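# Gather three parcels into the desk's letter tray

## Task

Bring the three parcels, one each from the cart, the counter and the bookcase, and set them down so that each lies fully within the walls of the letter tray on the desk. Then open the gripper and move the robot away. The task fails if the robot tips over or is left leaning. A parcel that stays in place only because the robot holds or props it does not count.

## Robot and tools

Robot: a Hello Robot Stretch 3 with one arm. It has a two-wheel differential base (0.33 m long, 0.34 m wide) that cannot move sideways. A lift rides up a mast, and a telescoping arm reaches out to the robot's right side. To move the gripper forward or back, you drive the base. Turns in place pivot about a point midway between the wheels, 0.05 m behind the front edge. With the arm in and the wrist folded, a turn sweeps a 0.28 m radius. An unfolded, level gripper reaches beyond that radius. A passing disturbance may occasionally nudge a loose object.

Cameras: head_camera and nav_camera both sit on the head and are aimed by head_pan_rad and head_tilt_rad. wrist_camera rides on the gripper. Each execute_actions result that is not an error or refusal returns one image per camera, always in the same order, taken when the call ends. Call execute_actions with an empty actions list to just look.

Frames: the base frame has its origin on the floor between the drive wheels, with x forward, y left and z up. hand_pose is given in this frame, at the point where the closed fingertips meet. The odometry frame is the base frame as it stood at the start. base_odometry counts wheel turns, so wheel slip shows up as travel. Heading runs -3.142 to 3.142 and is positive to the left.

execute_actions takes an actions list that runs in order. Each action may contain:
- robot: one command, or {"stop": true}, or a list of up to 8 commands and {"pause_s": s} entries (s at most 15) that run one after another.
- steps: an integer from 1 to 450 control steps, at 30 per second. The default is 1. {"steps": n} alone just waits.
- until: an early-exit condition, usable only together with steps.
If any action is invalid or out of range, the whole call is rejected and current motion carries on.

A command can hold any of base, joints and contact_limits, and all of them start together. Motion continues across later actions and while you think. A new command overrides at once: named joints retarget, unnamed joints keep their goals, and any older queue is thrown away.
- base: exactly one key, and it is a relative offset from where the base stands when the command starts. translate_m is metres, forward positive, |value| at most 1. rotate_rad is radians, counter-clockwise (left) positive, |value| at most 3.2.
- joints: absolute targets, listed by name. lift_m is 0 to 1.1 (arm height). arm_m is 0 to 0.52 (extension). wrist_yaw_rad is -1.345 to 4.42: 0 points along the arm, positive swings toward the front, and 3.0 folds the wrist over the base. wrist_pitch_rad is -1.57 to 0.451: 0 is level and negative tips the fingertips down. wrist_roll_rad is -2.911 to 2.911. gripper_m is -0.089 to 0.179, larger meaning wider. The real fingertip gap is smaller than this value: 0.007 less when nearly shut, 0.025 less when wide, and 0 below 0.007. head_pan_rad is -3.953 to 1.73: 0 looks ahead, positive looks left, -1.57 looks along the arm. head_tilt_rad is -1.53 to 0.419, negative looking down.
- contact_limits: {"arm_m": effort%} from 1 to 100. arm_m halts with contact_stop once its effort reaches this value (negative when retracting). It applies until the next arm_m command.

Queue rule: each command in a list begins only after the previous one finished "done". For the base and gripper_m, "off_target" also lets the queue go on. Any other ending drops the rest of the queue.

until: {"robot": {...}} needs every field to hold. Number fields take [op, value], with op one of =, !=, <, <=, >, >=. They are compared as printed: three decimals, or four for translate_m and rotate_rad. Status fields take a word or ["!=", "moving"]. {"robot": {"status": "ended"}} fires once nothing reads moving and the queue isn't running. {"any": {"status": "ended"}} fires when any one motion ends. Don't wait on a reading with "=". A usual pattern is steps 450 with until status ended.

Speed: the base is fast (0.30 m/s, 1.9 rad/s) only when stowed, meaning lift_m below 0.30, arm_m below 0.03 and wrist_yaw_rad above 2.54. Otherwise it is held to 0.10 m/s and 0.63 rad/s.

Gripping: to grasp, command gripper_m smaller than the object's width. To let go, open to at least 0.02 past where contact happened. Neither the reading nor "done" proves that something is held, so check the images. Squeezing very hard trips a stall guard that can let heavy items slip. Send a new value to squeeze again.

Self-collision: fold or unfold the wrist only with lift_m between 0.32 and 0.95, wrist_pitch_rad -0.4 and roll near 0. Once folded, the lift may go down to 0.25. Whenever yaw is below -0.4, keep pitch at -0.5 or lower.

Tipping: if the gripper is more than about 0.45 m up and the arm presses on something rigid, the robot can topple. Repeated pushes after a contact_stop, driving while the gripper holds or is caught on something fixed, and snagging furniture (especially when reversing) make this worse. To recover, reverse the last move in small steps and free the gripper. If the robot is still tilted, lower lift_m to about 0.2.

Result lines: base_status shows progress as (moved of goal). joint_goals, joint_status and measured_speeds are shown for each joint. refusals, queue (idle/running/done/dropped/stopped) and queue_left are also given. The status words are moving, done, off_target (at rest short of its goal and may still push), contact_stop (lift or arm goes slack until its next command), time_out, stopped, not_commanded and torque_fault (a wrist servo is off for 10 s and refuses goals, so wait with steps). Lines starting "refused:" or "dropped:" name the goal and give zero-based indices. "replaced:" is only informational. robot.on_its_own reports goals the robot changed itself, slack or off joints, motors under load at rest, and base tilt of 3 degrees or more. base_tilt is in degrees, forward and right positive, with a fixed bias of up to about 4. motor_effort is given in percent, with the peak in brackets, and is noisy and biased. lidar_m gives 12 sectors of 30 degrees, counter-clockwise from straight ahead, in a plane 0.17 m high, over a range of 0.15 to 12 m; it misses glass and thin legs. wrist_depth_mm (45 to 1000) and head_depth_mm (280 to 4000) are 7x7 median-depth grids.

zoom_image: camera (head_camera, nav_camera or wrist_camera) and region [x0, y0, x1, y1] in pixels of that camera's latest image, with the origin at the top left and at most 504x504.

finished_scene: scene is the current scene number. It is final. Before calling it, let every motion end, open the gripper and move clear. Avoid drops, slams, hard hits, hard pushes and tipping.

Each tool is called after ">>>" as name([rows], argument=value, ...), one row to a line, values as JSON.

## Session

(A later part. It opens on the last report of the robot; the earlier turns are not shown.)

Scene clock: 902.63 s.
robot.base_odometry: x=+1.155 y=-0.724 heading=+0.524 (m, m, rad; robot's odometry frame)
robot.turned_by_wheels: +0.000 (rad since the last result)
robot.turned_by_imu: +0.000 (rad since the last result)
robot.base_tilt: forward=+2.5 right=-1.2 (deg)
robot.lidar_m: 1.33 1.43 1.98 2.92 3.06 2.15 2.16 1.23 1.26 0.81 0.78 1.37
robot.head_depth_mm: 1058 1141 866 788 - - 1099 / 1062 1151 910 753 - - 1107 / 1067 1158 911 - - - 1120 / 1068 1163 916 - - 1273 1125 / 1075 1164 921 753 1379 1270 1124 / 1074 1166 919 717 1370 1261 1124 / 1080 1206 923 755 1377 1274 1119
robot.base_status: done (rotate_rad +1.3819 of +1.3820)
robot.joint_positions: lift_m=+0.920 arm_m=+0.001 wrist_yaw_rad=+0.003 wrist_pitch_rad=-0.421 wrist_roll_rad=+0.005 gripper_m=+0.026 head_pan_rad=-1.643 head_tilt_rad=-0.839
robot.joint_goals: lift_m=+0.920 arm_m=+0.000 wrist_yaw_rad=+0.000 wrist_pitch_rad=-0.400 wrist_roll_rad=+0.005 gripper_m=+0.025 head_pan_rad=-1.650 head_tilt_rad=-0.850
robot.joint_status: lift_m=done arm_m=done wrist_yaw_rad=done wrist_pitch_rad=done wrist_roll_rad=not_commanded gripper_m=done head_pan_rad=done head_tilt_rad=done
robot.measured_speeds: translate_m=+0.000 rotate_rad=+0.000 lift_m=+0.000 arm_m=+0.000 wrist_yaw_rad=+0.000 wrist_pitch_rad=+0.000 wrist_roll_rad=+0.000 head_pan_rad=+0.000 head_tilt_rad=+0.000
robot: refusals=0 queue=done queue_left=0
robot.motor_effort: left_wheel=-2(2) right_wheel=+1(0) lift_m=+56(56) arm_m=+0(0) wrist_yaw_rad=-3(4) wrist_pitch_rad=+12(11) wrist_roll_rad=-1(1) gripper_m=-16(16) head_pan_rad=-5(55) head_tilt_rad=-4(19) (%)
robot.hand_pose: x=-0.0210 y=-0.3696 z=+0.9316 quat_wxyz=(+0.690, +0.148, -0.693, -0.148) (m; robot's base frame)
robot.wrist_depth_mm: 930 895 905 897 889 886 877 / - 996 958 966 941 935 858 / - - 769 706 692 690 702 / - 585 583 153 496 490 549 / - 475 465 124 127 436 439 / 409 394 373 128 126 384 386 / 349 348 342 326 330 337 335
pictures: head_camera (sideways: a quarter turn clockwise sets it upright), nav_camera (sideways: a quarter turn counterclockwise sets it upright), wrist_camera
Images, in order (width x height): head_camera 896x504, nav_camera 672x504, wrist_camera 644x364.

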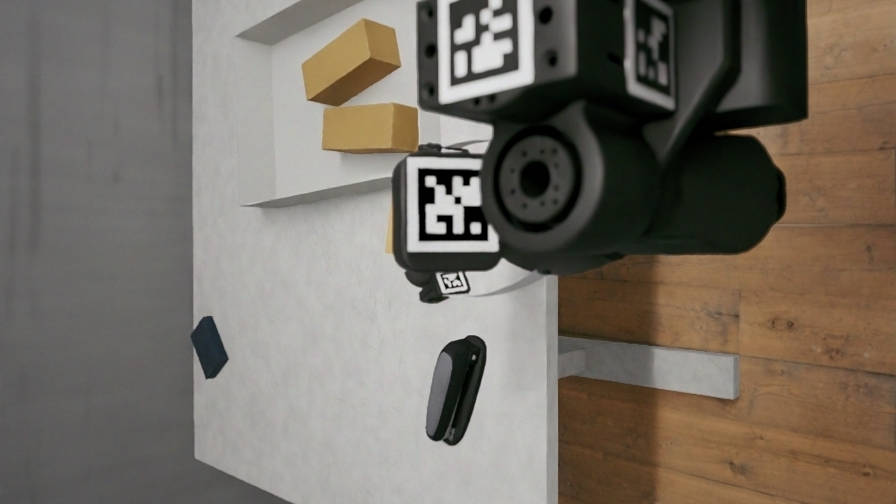

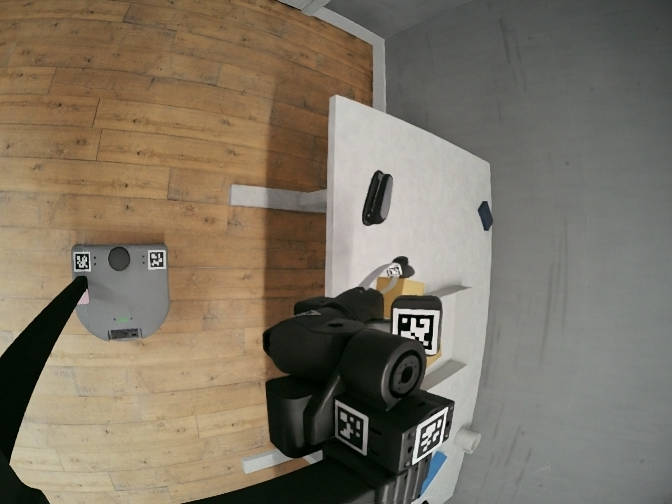

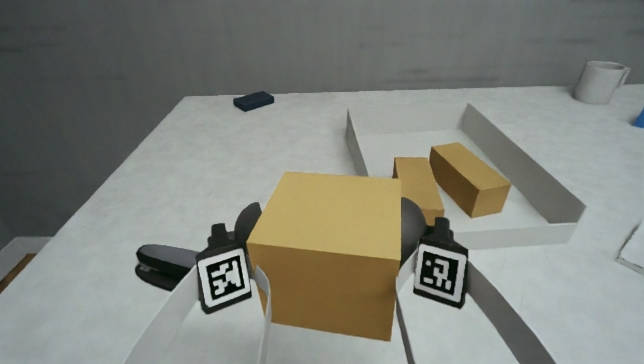

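>>> execute_actions([
  {"robot": {"base": {"translate_m": -0.13}, "joints": {"arm_m": 0.40, "lift_m": 0.86}}, "steps": 300, "until": {"robot": {"status": "ended"}}},
])

Scene clock: 965.73 s.
robot.base_odometry: x=+1.043 y=-0.789 heading=+0.524 (m, m, rad; robot's odometry frame)
robot.turned_by_wheels: +0.000 (rad since the last result)
robot.turned_by_imu: +0.000 (rad since the last result)
robot.base_tilt: forward=+2.5 right=-1.0 (deg)
robot.lidar_m: 1.46 1.57 2.05 2.93 3.06 2.03 2.20 1.12 1.25 1.22 0.82 1.51
robot.head_depth_mm: 1052 1138 - - - 1270 1117 / 1060 - 900 749 1379 1263 1122 / 1052 - 856 748 1370 1275 1123 / 1066 1155 888 737 1371 1277 1122 / 1067 1154 919 752 1377 1274 1122 / 1069 1161 919 755 1370 1278 1126 / 1073 1168 922 734 1380 1263 1121
robot.base_status: done (translate_m -0.1300 of -0.1300)
robot.joint_positions: lift_m=+0.860 arm_m=+0.400 wrist_yaw_rad=+0.001 wrist_pitch_rad=-0.421 wrist_roll_rad=+0.005 gripper_m=+0.026 head_pan_rad=-1.643 head_tilt_rad=-0.839
robot.joint_goals: lift_m=+0.860 arm_m=+0.400 wrist_yaw_rad=+0.000 wrist_pitch_rad=-0.400 wrist_roll_rad=+0.005 gripper_m=+0.025 head_pan_rad=-1.650 head_tilt_rad=-0.850
robot.joint_status: lift_m=done arm_m=done wrist_yaw_rad=done wrist_pitch_rad=done wrist_roll_rad=not_commanded gripper_m=done head_pan_rad=done head_tilt_rad=done
robot.measured_speeds: translate_m=+0.000 rotate_rad=+0.000 lift_m=+0.000 arm_m=+0.000 wrist_yaw_rad=+0.000 wrist_pitch_rad=+0.000 wrist_roll_rad=+0.000 head_pan_rad=+0.000 head_tilt_rad=+0.000
robot: refusals=0 queue=done queue_left=0
robot.motor_effort: left_wheel=-2(9) right_wheel=+1(2) lift_m=+30(55) arm_m=+2(1) wrist_yaw_rad=-1(3) wrist_pitch_rad=+12(11) wrist_roll_rad=-1(1) gripper_m=-16(16) head_pan_rad=-4(4) head_tilt_rad=-2(2) (%)
robot.hand_pose: x=-0.0213 y=-0.7686 z=+0.8723 quat_wxyz=(+0.690, +0.148, -0.693, -0.148) (m; robot's base frame)
robot.wrist_depth_mm: 535 531 531 525 521 517 509 / 590 575 577 576 574 573 553 / 631 625 614 607 595 598 587 / 486 481 475 153 460 458 443 / 399 390 373 124 129 339 368 / 333 329 274 128 126 299 304 / 286 286 274 263 266 273 244
pictures: head_camera (sideways: a quarter turn clockwise sets it upright), nav_camera (sideways: a quarter turn counterclockwise sets it upright), wrist_camera
Images, in order (width x height): head_camera 896x504, nav_camera 672x504, wrist_camera 644x364.

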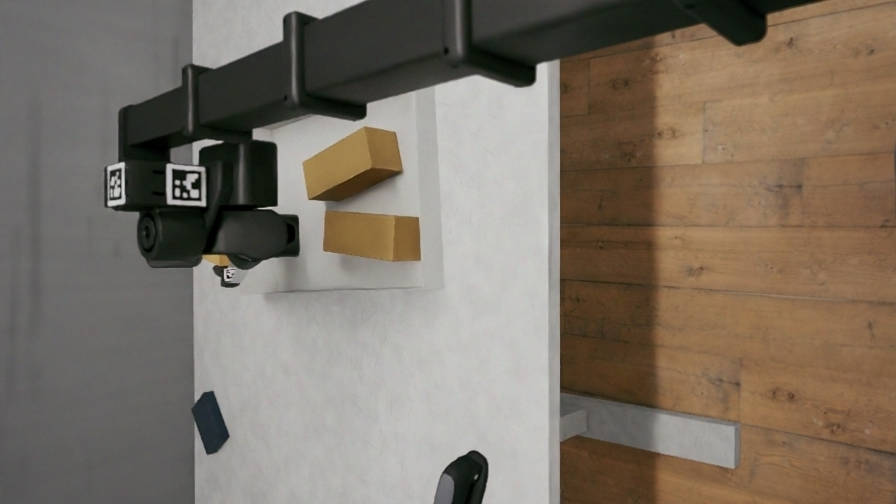

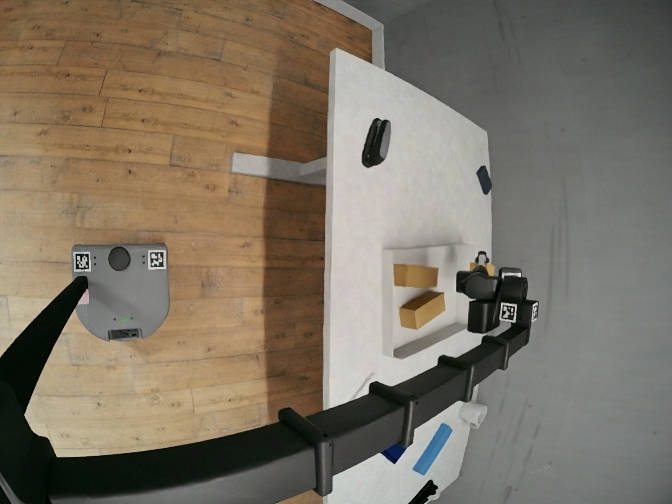

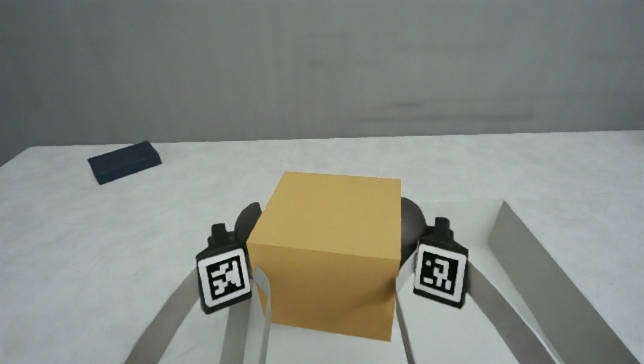

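>>> zoom_image(camera="wrist_camera", region=[160, 120, 644, 364])

Region (160, 120, 644, 364) of wrist_camera's 644x364 image, scaled by 1.041; it fills the top 254 rows of this view, and the rest is white.

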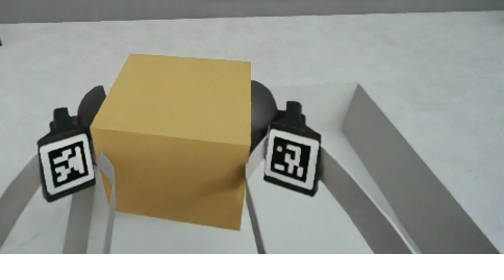

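>>> execute_actions([
  {"robot": {"joints": {"arm_m": 0.50}}, "steps": 120, "until": {"robot": {"status": "ended"}}},
  {"robot": {"joints": {"lift_m": 0.80}}, "steps": 120, "until": {"robot": {"status": "ended"}}},
])

Scene clock: 1021.03 s.
robot.base_odometry: x=+1.043 y=-0.789 heading=+0.524 (m, m, rad; robot's odometry frame)
robot.turned_by_wheels: +0.000 (rad since the last result)
robot.turned_by_imu: +0.000 (rad since the last result)
robot.base_tilt: forward=+2.5 right=-1.2 (deg)
robot.lidar_m: 1.46 1.57 2.05 2.93 3.08 2.02 2.20 1.12 1.25 1.22 0.82 1.51
robot.head_depth_mm: 1054 1137 915 771 - - 1096 / 1054 1160 - 732 1404 1271 1117 / 1063 - 852 749 1374 1274 1119 / 1061 1146 884 736 1374 1271 1120 / 1065 1159 918 752 1382 1273 1127 / 1070 1158 922 754 1377 1278 1122 / 1077 1167 919 733 1383 1263 1122
robot.base_status: done (translate_m -0.1300 of -0.1300)
robot.joint_positions: lift_m=+0.800 arm_m=+0.500 wrist_yaw_rad=+0.001 wrist_pitch_rad=-0.421 wrist_roll_rad=+0.005 gripper_m=+0.026 head_pan_rad=-1.643 head_tilt_rad=-0.839
robot.joint_goals: lift_m=+0.800 arm_m=+0.500 wrist_yaw_rad=+0.000 wrist_pitch_rad=-0.400 wrist_roll_rad=+0.005 gripper_m=+0.025 head_pan_rad=-1.650 head_tilt_rad=-0.850
robot.joint_status: lift_m=done arm_m=done wrist_yaw_rad=done wrist_pitch_rad=done wrist_roll_rad=not_commanded gripper_m=done head_pan_rad=done head_tilt_rad=done
robot.measured_speeds: translate_m=+0.000 rotate_rad=+0.000 lift_m=+0.000 arm_m=+0.000 wrist_yaw_rad=+0.000 wrist_pitch_rad=+0.000 wrist_roll_rad=+0.000 head_pan_rad=+0.000 head_tilt_rad=+0.000
robot: refusals=0 queue=done queue_left=0
robot.motor_effort: left_wheel=-2(2) right_wheel=+1(1) lift_m=+31(31) arm_m=+3(3) wrist_yaw_rad=-1(1) wrist_pitch_rad=+11(11) wrist_roll_rad=-1(1) gripper_m=-16(15) head_pan_rad=-4(4) head_tilt_rad=-4(5) (%)
robot.hand_pose: x=-0.0213 y=-0.8686 z=+0.8123 quat_wxyz=(+0.690, +0.148, -0.693, -0.148) (m; robot's base frame)
robot.wrist_depth_mm: 439 434 434 433 431 422 421 / 482 477 475 473 472 463 456 / 514 508 497 495 492 449 442 / 364 373 365 153 356 352 349 / 306 302 289 124 130 216 212 / 258 255 225 128 126 231 215 / 222 220 210 204 207 211 203
pictures: head_camera (sideways: a quarter turn clockwise sets it upright), nav_camera (sideways: a quarter turn counterclockwise sets it upright), wrist_camera
Images, in order (width x height): head_camera 896x504, nav_camera 672x504, wrist_camera 644x364.

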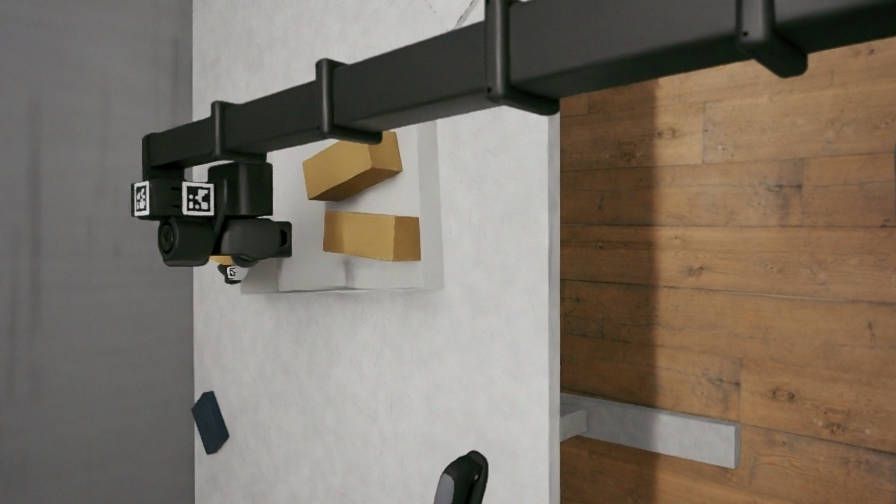

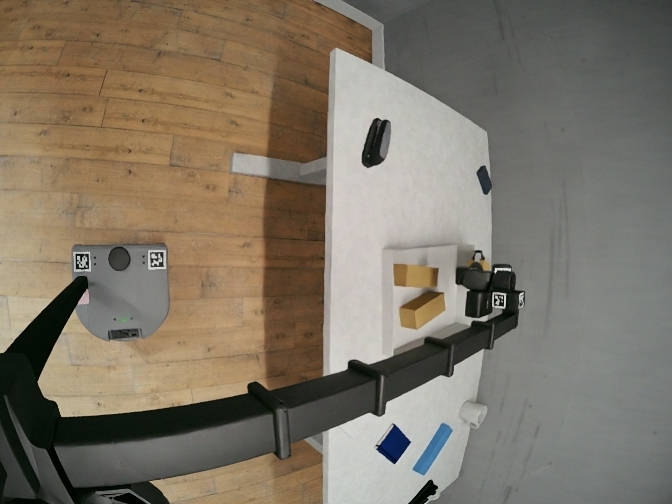

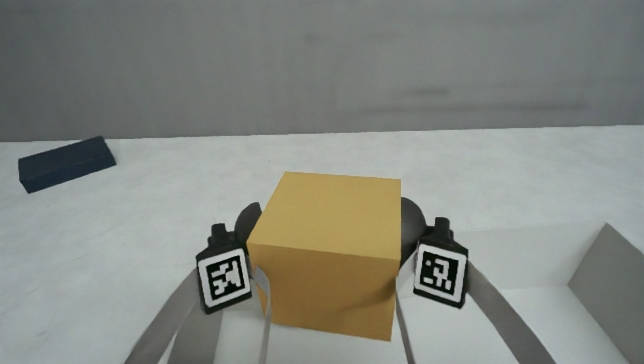

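>>> zoom_image(camera="wrist_camera", region=[380, 150, 644, 364])

Region (380, 150, 644, 364) of wrist_camera's 644x364 image, scaled by 1.909; it fills the top 409 rows of this view, and the rest is white.

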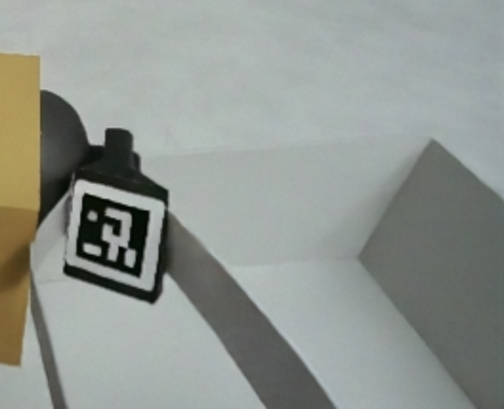

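>>> execute_actions([
  {"robot": {"joints": {"arm_m": 0.486}}, "steps": 60, "until": {"robot": {"status": "ended"}}},
  {"robot": {"joints": {"lift_m": 0.758}}, "steps": 90, "until": {"robot": {"status": "ended"}}},
])

Scene clock: 1030.63 s.
robot.base_odometry: x=+1.043 y=-0.789 heading=+0.524 (m, m, rad; robot's odometry frame)
robot.turned_by_wheels: +0.000 (rad since the last result)
robot.turned_by_imu: +0.000 (rad since the last result)
robot.base_tilt: forward=+2.6 right=-1.2 (deg)
robot.lidar_m: 1.46 1.56 2.05 2.93 3.05 2.02 2.19 1.12 1.25 1.22 0.82 1.51
robot.head_depth_mm: 1055 1139 911 749 - - - / 1053 1144 929 - 1378 1272 1121 / 1060 1172 823 746 1372 1269 1127 / 1063 1177 838 735 1390 1272 1123 / 1065 1151 917 752 1381 1274 1124 / 1068 1159 917 753 1370 1274 1122 / 1071 1166 922 736 1381 1255 1125
robot.base_status: done (translate_m -0.1300 of -0.1300)
robot.joint_positions: lift_m=+0.758 arm_m=+0.486 wrist_yaw_rad=+0.001 wrist_pitch_rad=-0.421 wrist_roll_rad=+0.005 gripper_m=+0.026 head_pan_rad=-1.643 head_tilt_rad=-0.839
robot.joint_goals: lift_m=+0.758 arm_m=+0.486 wrist_yaw_rad=+0.000 wrist_pitch_rad=-0.400 wrist_roll_rad=+0.005 gripper_m=+0.025 head_pan_rad=-1.650 head_tilt_rad=-0.850
robot.joint_status: lift_m=done arm_m=done wrist_yaw_rad=done wrist_pitch_rad=done wrist_roll_rad=not_commanded gripper_m=done head_pan_rad=done head_tilt_rad=done
robot.measured_speeds: translate_m=+0.000 rotate_rad=+0.000 lift_m=+0.000 arm_m=+0.000 wrist_yaw_rad=+0.000 wrist_pitch_rad=+0.000 wrist_roll_rad=+0.000 head_pan_rad=+0.000 head_tilt_rad=+0.000
robot: refusals=0 queue=done queue_left=0
robot.motor_effort: left_wheel=-2(2) right_wheel=+1(1) lift_m=+30(31) arm_m=-3(2) wrist_yaw_rad=-2(1) wrist_pitch_rad=+11(12) wrist_roll_rad=-1(1) gripper_m=-16(15) head_pan_rad=-5(4) head_tilt_rad=-4(3) (%)
robot.hand_pose: x=-0.0213 y=-0.8553 z=+0.7703 quat_wxyz=(+0.690, +0.148, -0.693, -0.148) (m; robot's base frame)
robot.wrist_depth_mm: 453 448 449 440 439 442 438 / 498 488 483 482 473 469 464 / 367 385 381 375 367 363 351 / 301 298 192 153 192 198 198 / 245 233 177 124 130 218 210 / 205 193 186 127 126 193 190 / 177 138 169 162 165 168 166
pictures: head_camera (sideways: a quarter turn clockwise sets it upright), nav_camera (sideways: a quarter turn counterclockwise sets it upright), wrist_camera
Images, in order (width x height): head_camera 896x504, nav_camera 672x504, wrist_camera 644x364.

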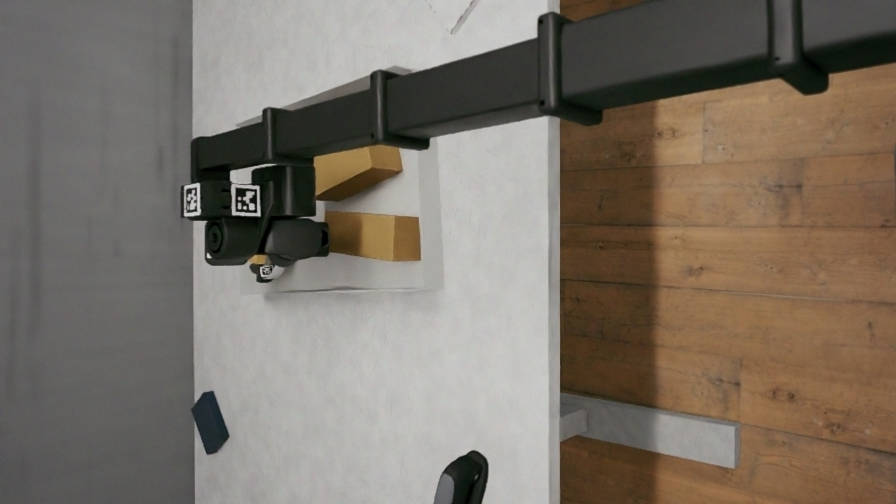

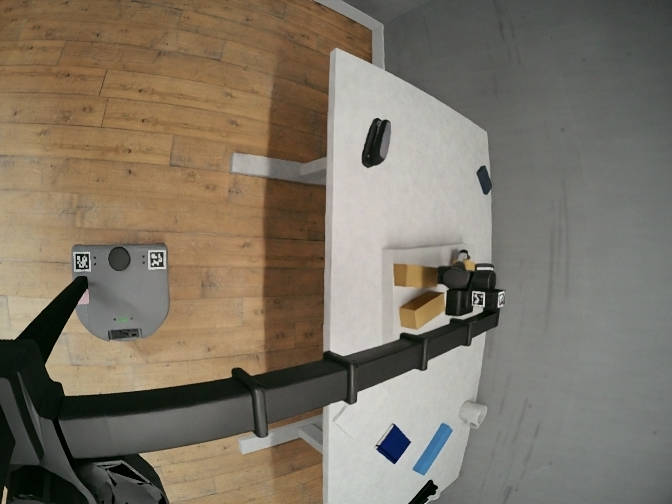

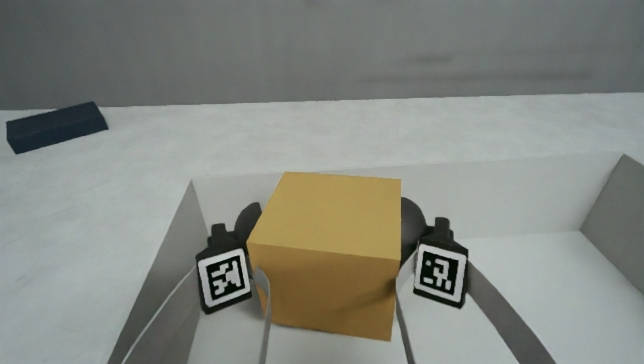

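>>> execute_actions([
  {"robot": {"joints": {"lift_m": 0.748}}, "steps": 60, "until": {"robot": {"status": "ended"}}},
  {"steps": 10},
])

Scene clock: 1036.43 s.
robot.base_odometry: x=+1.043 y=-0.789 heading=+0.524 (m, m, rad; robot's odometry frame)
robot.turned_by_wheels: +0.000 (rad since the last result)
robot.turned_by_imu: +0.000 (rad since the last result)
robot.base_tilt: forward=+2.6 right=-1.2 (deg)
robot.lidar_m: 1.46 1.57 2.05 2.93 3.07 2.02 2.20 1.12 1.25 1.21 0.82 1.50
robot.head_depth_mm: 1055 1139 914 751 680 - - / 1057 1145 914 - 1371 1256 1109 / 1061 1168 820 748 1372 1276 1121 / 1066 1175 835 736 1382 1271 1124 / 1067 1160 918 753 1379 1271 1123 / 1072 1158 919 752 1366 1267 1121 / 1077 1169 920 732 1382 1267 1119
robot.base_status: done (translate_m -0.1300 of -0.1300)
robot.joint_positions: lift_m=+0.748 arm_m=+0.486 wrist_yaw_rad=+0.001 wrist_pitch_rad=-0.421 wrist_roll_rad=+0.005 gripper_m=+0.026 head_pan_rad=-1.643 head_tilt_rad=-0.839
robot.joint_goals: lift_m=+0.748 arm_m=+0.486 wrist_yaw_rad=+0.000 wrist_pitch_rad=-0.400 wrist_roll_rad=+0.005 gripper_m=+0.025 head_pan_rad=-1.650 head_tilt_rad=-0.850
robot.joint_status: lift_m=done arm_m=done wrist_yaw_rad=done wrist_pitch_rad=done wrist_roll_rad=not_commanded gripper_m=done head_pan_rad=done head_tilt_rad=done
robot.measured_speeds: translate_m=+0.000 rotate_rad=+0.000 lift_m=+0.000 arm_m=+0.000 wrist_yaw_rad=+0.000 wrist_pitch_rad=+0.000 wrist_roll_rad=+0.000 head_pan_rad=+0.000 head_tilt_rad=+0.000
robot: refusals=0 queue=done queue_left=0
robot.motor_effort: left_wheel=-3(2) right_wheel=+1(1) lift_m=+30(31) arm_m=-3(3) wrist_yaw_rad=-1(2) wrist_pitch_rad=+12(12) wrist_roll_rad=-1(1) gripper_m=-16(16) head_pan_rad=-4(4) head_tilt_rad=-3(4) (%)
robot.hand_pose: x=-0.0213 y=-0.8553 z=+0.7603 quat_wxyz=(+0.690, +0.148, -0.693, -0.148) (m; robot's base frame)
robot.wrist_depth_mm: 455 451 448 443 440 436 433 / 497 493 478 479 476 469 458 / 352 365 356 351 345 337 334 / 282 280 183 153 189 198 199 / 230 213 176 124 130 213 203 / 193 132 175 127 126 181 179 / 166 111 161 152 155 157 155
pictures: head_camera (sideways: a quarter turn clockwise sets it upright), nav_camera (sideways: a quarter turn counterclockwise sets it upright), wrist_camera
Images, in order (width x height): head_camera 896x504, nav_camera 672x504, wrist_camera 644x364.

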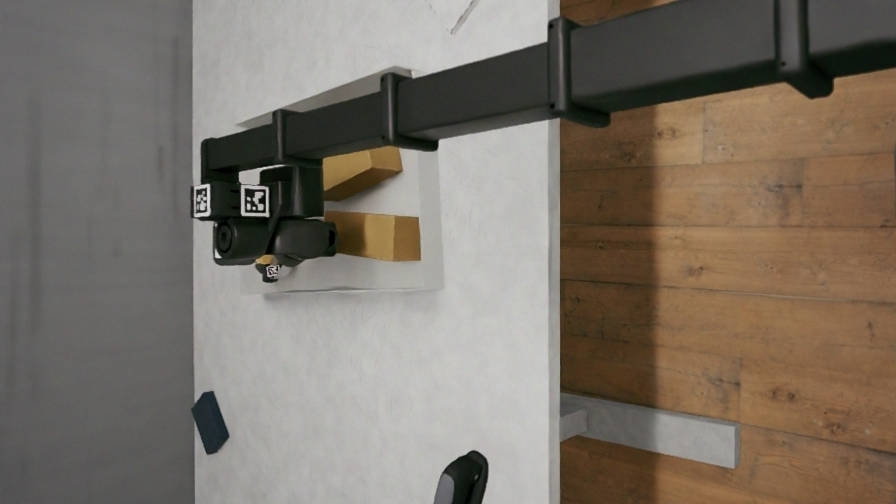

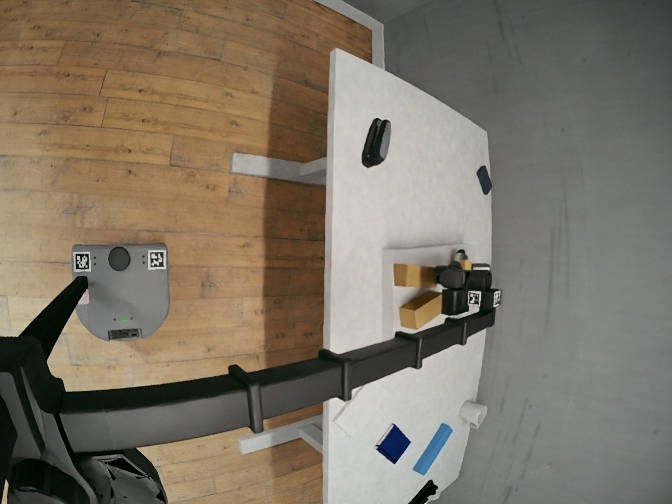

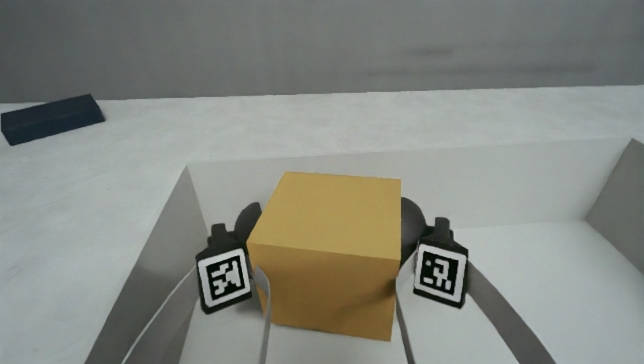

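>>> execute_actions([
  {"robot": {"joints": {"lift_m": 0.741}}, "steps": 60, "until": {"robot": {"status": "ended"}}},
  {"robot": {"joints": {"gripper_m": 0.09}}, "steps": 60, "until": {"robot": {"status": "ended"}}},
  {"steps": 8},
])

Scene clock: 1042.20 s.
robot.base_odometry: x=+1.043 y=-0.789 heading=+0.524 (m, m, rad; robot's odometry frame)
robot.turned_by_wheels: +0.000 (rad since the last result)
robot.turned_by_imu: +0.000 (rad since the last result)
robot.base_tilt: forward=+2.6 right=-1.1 (deg)
robot.lidar_m: 1.46 1.56 2.05 2.93 3.06 2.02 2.20 1.12 1.25 1.22 0.82 1.50
robot.head_depth_mm: 1054 1141 913 749 681 - - / 1057 1144 884 - 1373 1255 1111 / 1059 1172 834 748 1373 1272 1117 / 1060 1178 860 734 1377 1274 1125 / 1067 1154 918 753 1377 1263 1123 / 1073 1163 919 753 1358 1269 1125 / 1069 1169 918 734 1378 1260 1124
robot.base_status: done (translate_m -0.1300 of -0.1300)
robot.joint_positions: lift_m=+0.741 arm_m=+0.486 wrist_yaw_rad=+0.001 wrist_pitch_rad=-0.421 wrist_roll_rad=+0.005 gripper_m=+0.090 head_pan_rad=-1.643 head_tilt_rad=-0.839
robot.joint_goals: lift_m=+0.741 arm_m=+0.486 wrist_yaw_rad=+0.000 wrist_pitch_rad=-0.400 wrist_roll_rad=+0.005 gripper_m=+0.090 head_pan_rad=-1.650 head_tilt_rad=-0.850
robot.joint_status: lift_m=done arm_m=done wrist_yaw_rad=done wrist_pitch_rad=done wrist_roll_rad=not_commanded gripper_m=done head_pan_rad=done head_tilt_rad=done
robot.measured_speeds: translate_m=+0.000 rotate_rad=+0.000 lift_m=+0.000 arm_m=+0.000 wrist_yaw_rad=+0.000 wrist_pitch_rad=+0.000 wrist_roll_rad=+0.000 head_pan_rad=+0.000 head_tilt_rad=+0.000
robot: refusals=0 queue=done queue_left=0
robot.motor_effort: left_wheel=-2(2) right_wheel=+1(1) lift_m=+30(31) arm_m=-3(3) wrist_yaw_rad=-1(2) wrist_pitch_rad=+11(12) wrist_roll_rad=-1(1) gripper_m=+0(84) head_pan_rad=-4(4) head_tilt_rad=-4(3) (%)
robot.hand_pose: x=-0.0213 y=-0.8554 z=+0.7534 quat_wxyz=(+0.690, +0.148, -0.693, -0.148) (m; robot's base frame)
robot.wrist_depth_mm: 454 448 445 442 441 441 437 / 485 482 483 477 461 462 455 / 344 350 342 337 330 324 189 / 271 258 184 182 191 199 198 / 220 160 198 138 170 205 195 / 185 121 167 131 165 173 171 / 155 128 154 148 148 150 149
pictures: head_camera (sideways: a quarter turn clockwise sets it upright), nav_camera (sideways: a quarter turn counterclockwise sets it upright), wrist_camera
Images, in order (width x height): head_camera 896x504, nav_camera 672x504, wrist_camera 644x364.

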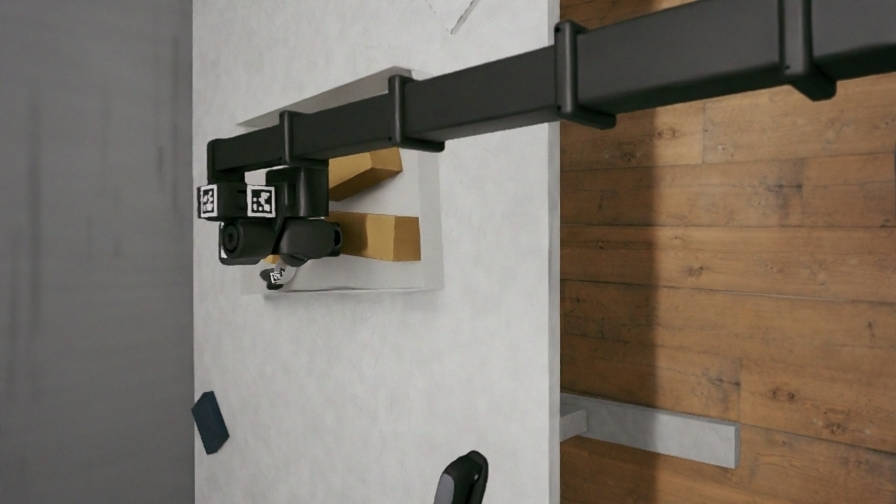

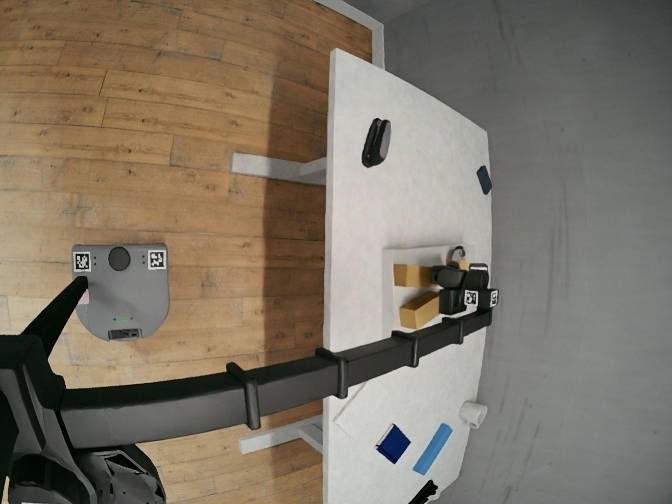

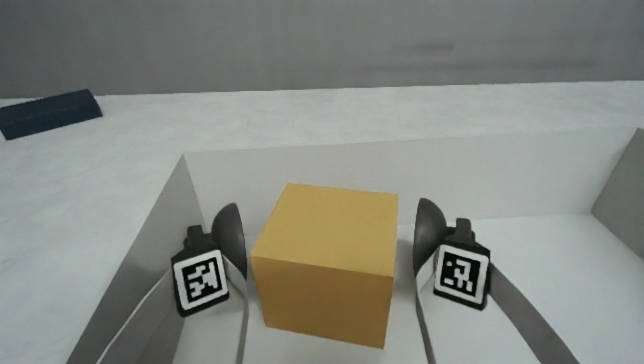

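>>> execute_actions([
  {"robot": {"joints": {"lift_m": 0.95}}, "steps": 150, "until": {"robot": {"lift_m": [">", 0.86]}}},
  {"robot": {"joints": {"arm_m": 0.0}}, "steps": 300, "until": {"robot": {"status": "ended"}}},
])

Scene clock: 1050.17 s.
robot.base_odometry: x=+1.043 y=-0.789 heading=+0.524 (m, m, rad; robot's odometry frame)
robot.turned_by_wheels: +0.000 (rad since the last result)
robot.turned_by_imu: +0.000 (rad since the last result)
robot.base_tilt: forward=+2.6 right=-1.2 (deg)
robot.lidar_m: 1.46 1.57 2.05 2.93 3.07 2.02 2.21 1.13 1.24 1.22 0.82 1.51
robot.head_depth_mm: 1053 1141 960 - - - 1109 / 1056 1146 910 - - - 1119 / 1058 1148 942 - - - 1115 / 1061 1155 914 - 1412 1247 1128 / 1069 1157 916 736 1372 1269 1125 / 1074 1159 923 754 1362 1271 1120 / 1075 1168 919 735 1382 1264 1125
robot.base_status: done (translate_m -0.1300 of -0.1300)
robot.joint_positions: lift_m=+0.950 arm_m=+0.001 wrist_yaw_rad=+0.001 wrist_pitch_rad=-0.419 wrist_roll_rad=+0.005 gripper_m=+0.090 head_pan_rad=-1.643 head_tilt_rad=-0.839
robot.joint_goals: lift_m=+0.950 arm_m=+0.000 wrist_yaw_rad=+0.000 wrist_pitch_rad=-0.400 wrist_roll_rad=+0.005 gripper_m=+0.090 head_pan_rad=-1.650 head_tilt_rad=-0.850
robot.joint_status: lift_m=done arm_m=done wrist_yaw_rad=done wrist_pitch_rad=done wrist_roll_rad=not_commanded gripper_m=done head_pan_rad=done head_tilt_rad=done
robot.measured_speeds: translate_m=+0.000 rotate_rad=+0.000 lift_m=+0.000 arm_m=+0.000 wrist_yaw_rad=+0.000 wrist_pitch_rad=+0.000 wrist_roll_rad=+0.000 head_pan_rad=+0.000 head_tilt_rad=+0.000
robot: refusals=0 queue=done queue_left=0
robot.motor_effort: left_wheel=-2(2) right_wheel=+1(0) lift_m=+55(58) arm_m=-3(2) wrist_yaw_rad=-1(1) wrist_pitch_rad=+10(11) wrist_roll_rad=-1(1) gripper_m=+0(0) head_pan_rad=-4(4) head_tilt_rad=-4(4) (%)
robot.hand_pose: x=-0.0213 y=-0.3702 z=+0.9620 quat_wxyz=(+0.690, +0.147, -0.693, -0.148) (m; robot's base frame)
robot.wrist_depth_mm: 908 899 898 883 887 873 864 / - 973 963 979 969 934 929 / - 851 834 722 751 791 763 / - 655 635 576 584 613 601 / 535 522 538 471 488 498 493 / 422 442 424 432 424 415 409 / 381 380 378 374 372 369 362
pictures: head_camera (sideways: a quarter turn clockwise sets it upright), nav_camera (sideways: a quarter turn counterclockwise sets it upright), wrist_camera
Images, in order (width x height): head_camera 896x504, nav_camera 672x504, wrist_camera 644x364.

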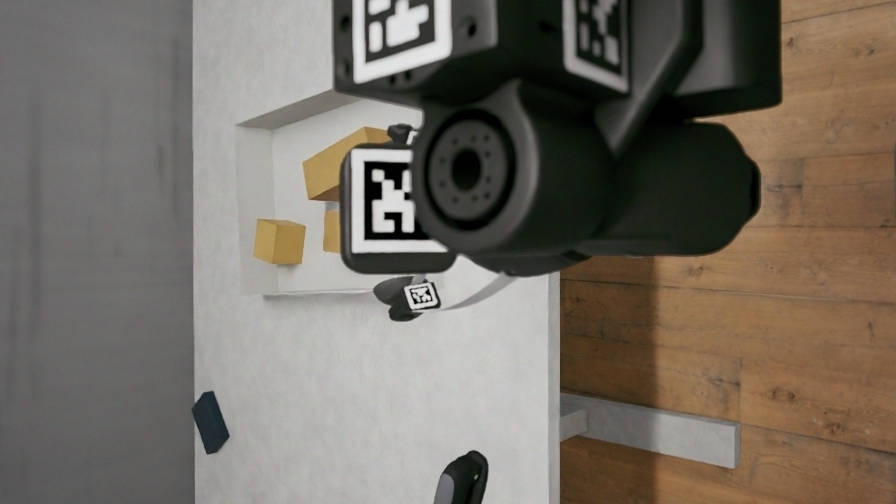

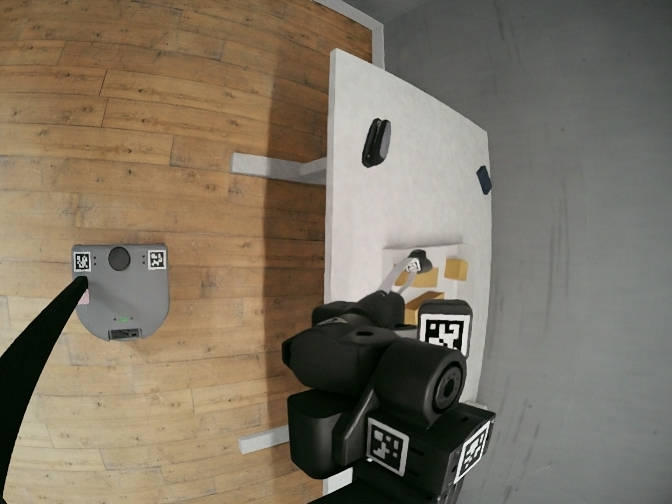

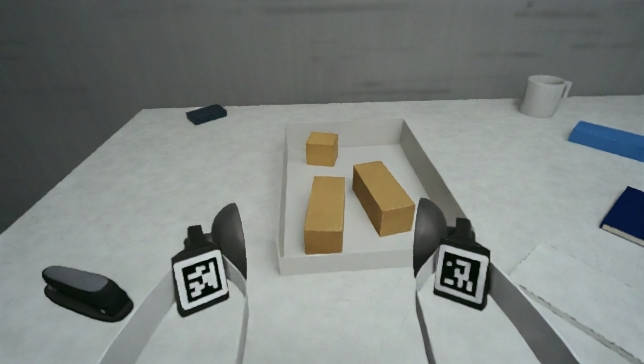

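>>> zoom_image(camera="wrist_camera", region=[260, 100, 460, 280])

Region (260, 100, 460, 280) of wrist_camera's 644x364 image, scaled by 2.520; it fills the top 454 rows of this view, and the rest is white.

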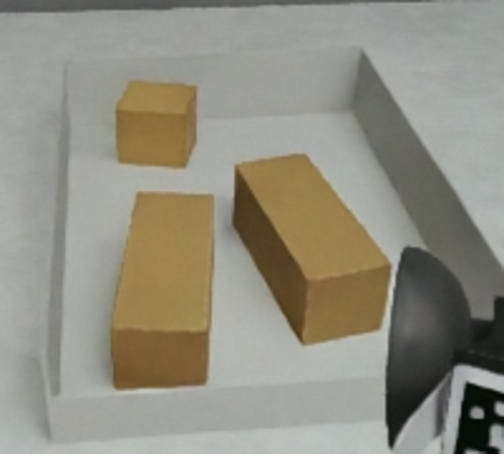

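>>> finished_scene(scene=2)

The scene is finished: the task was done.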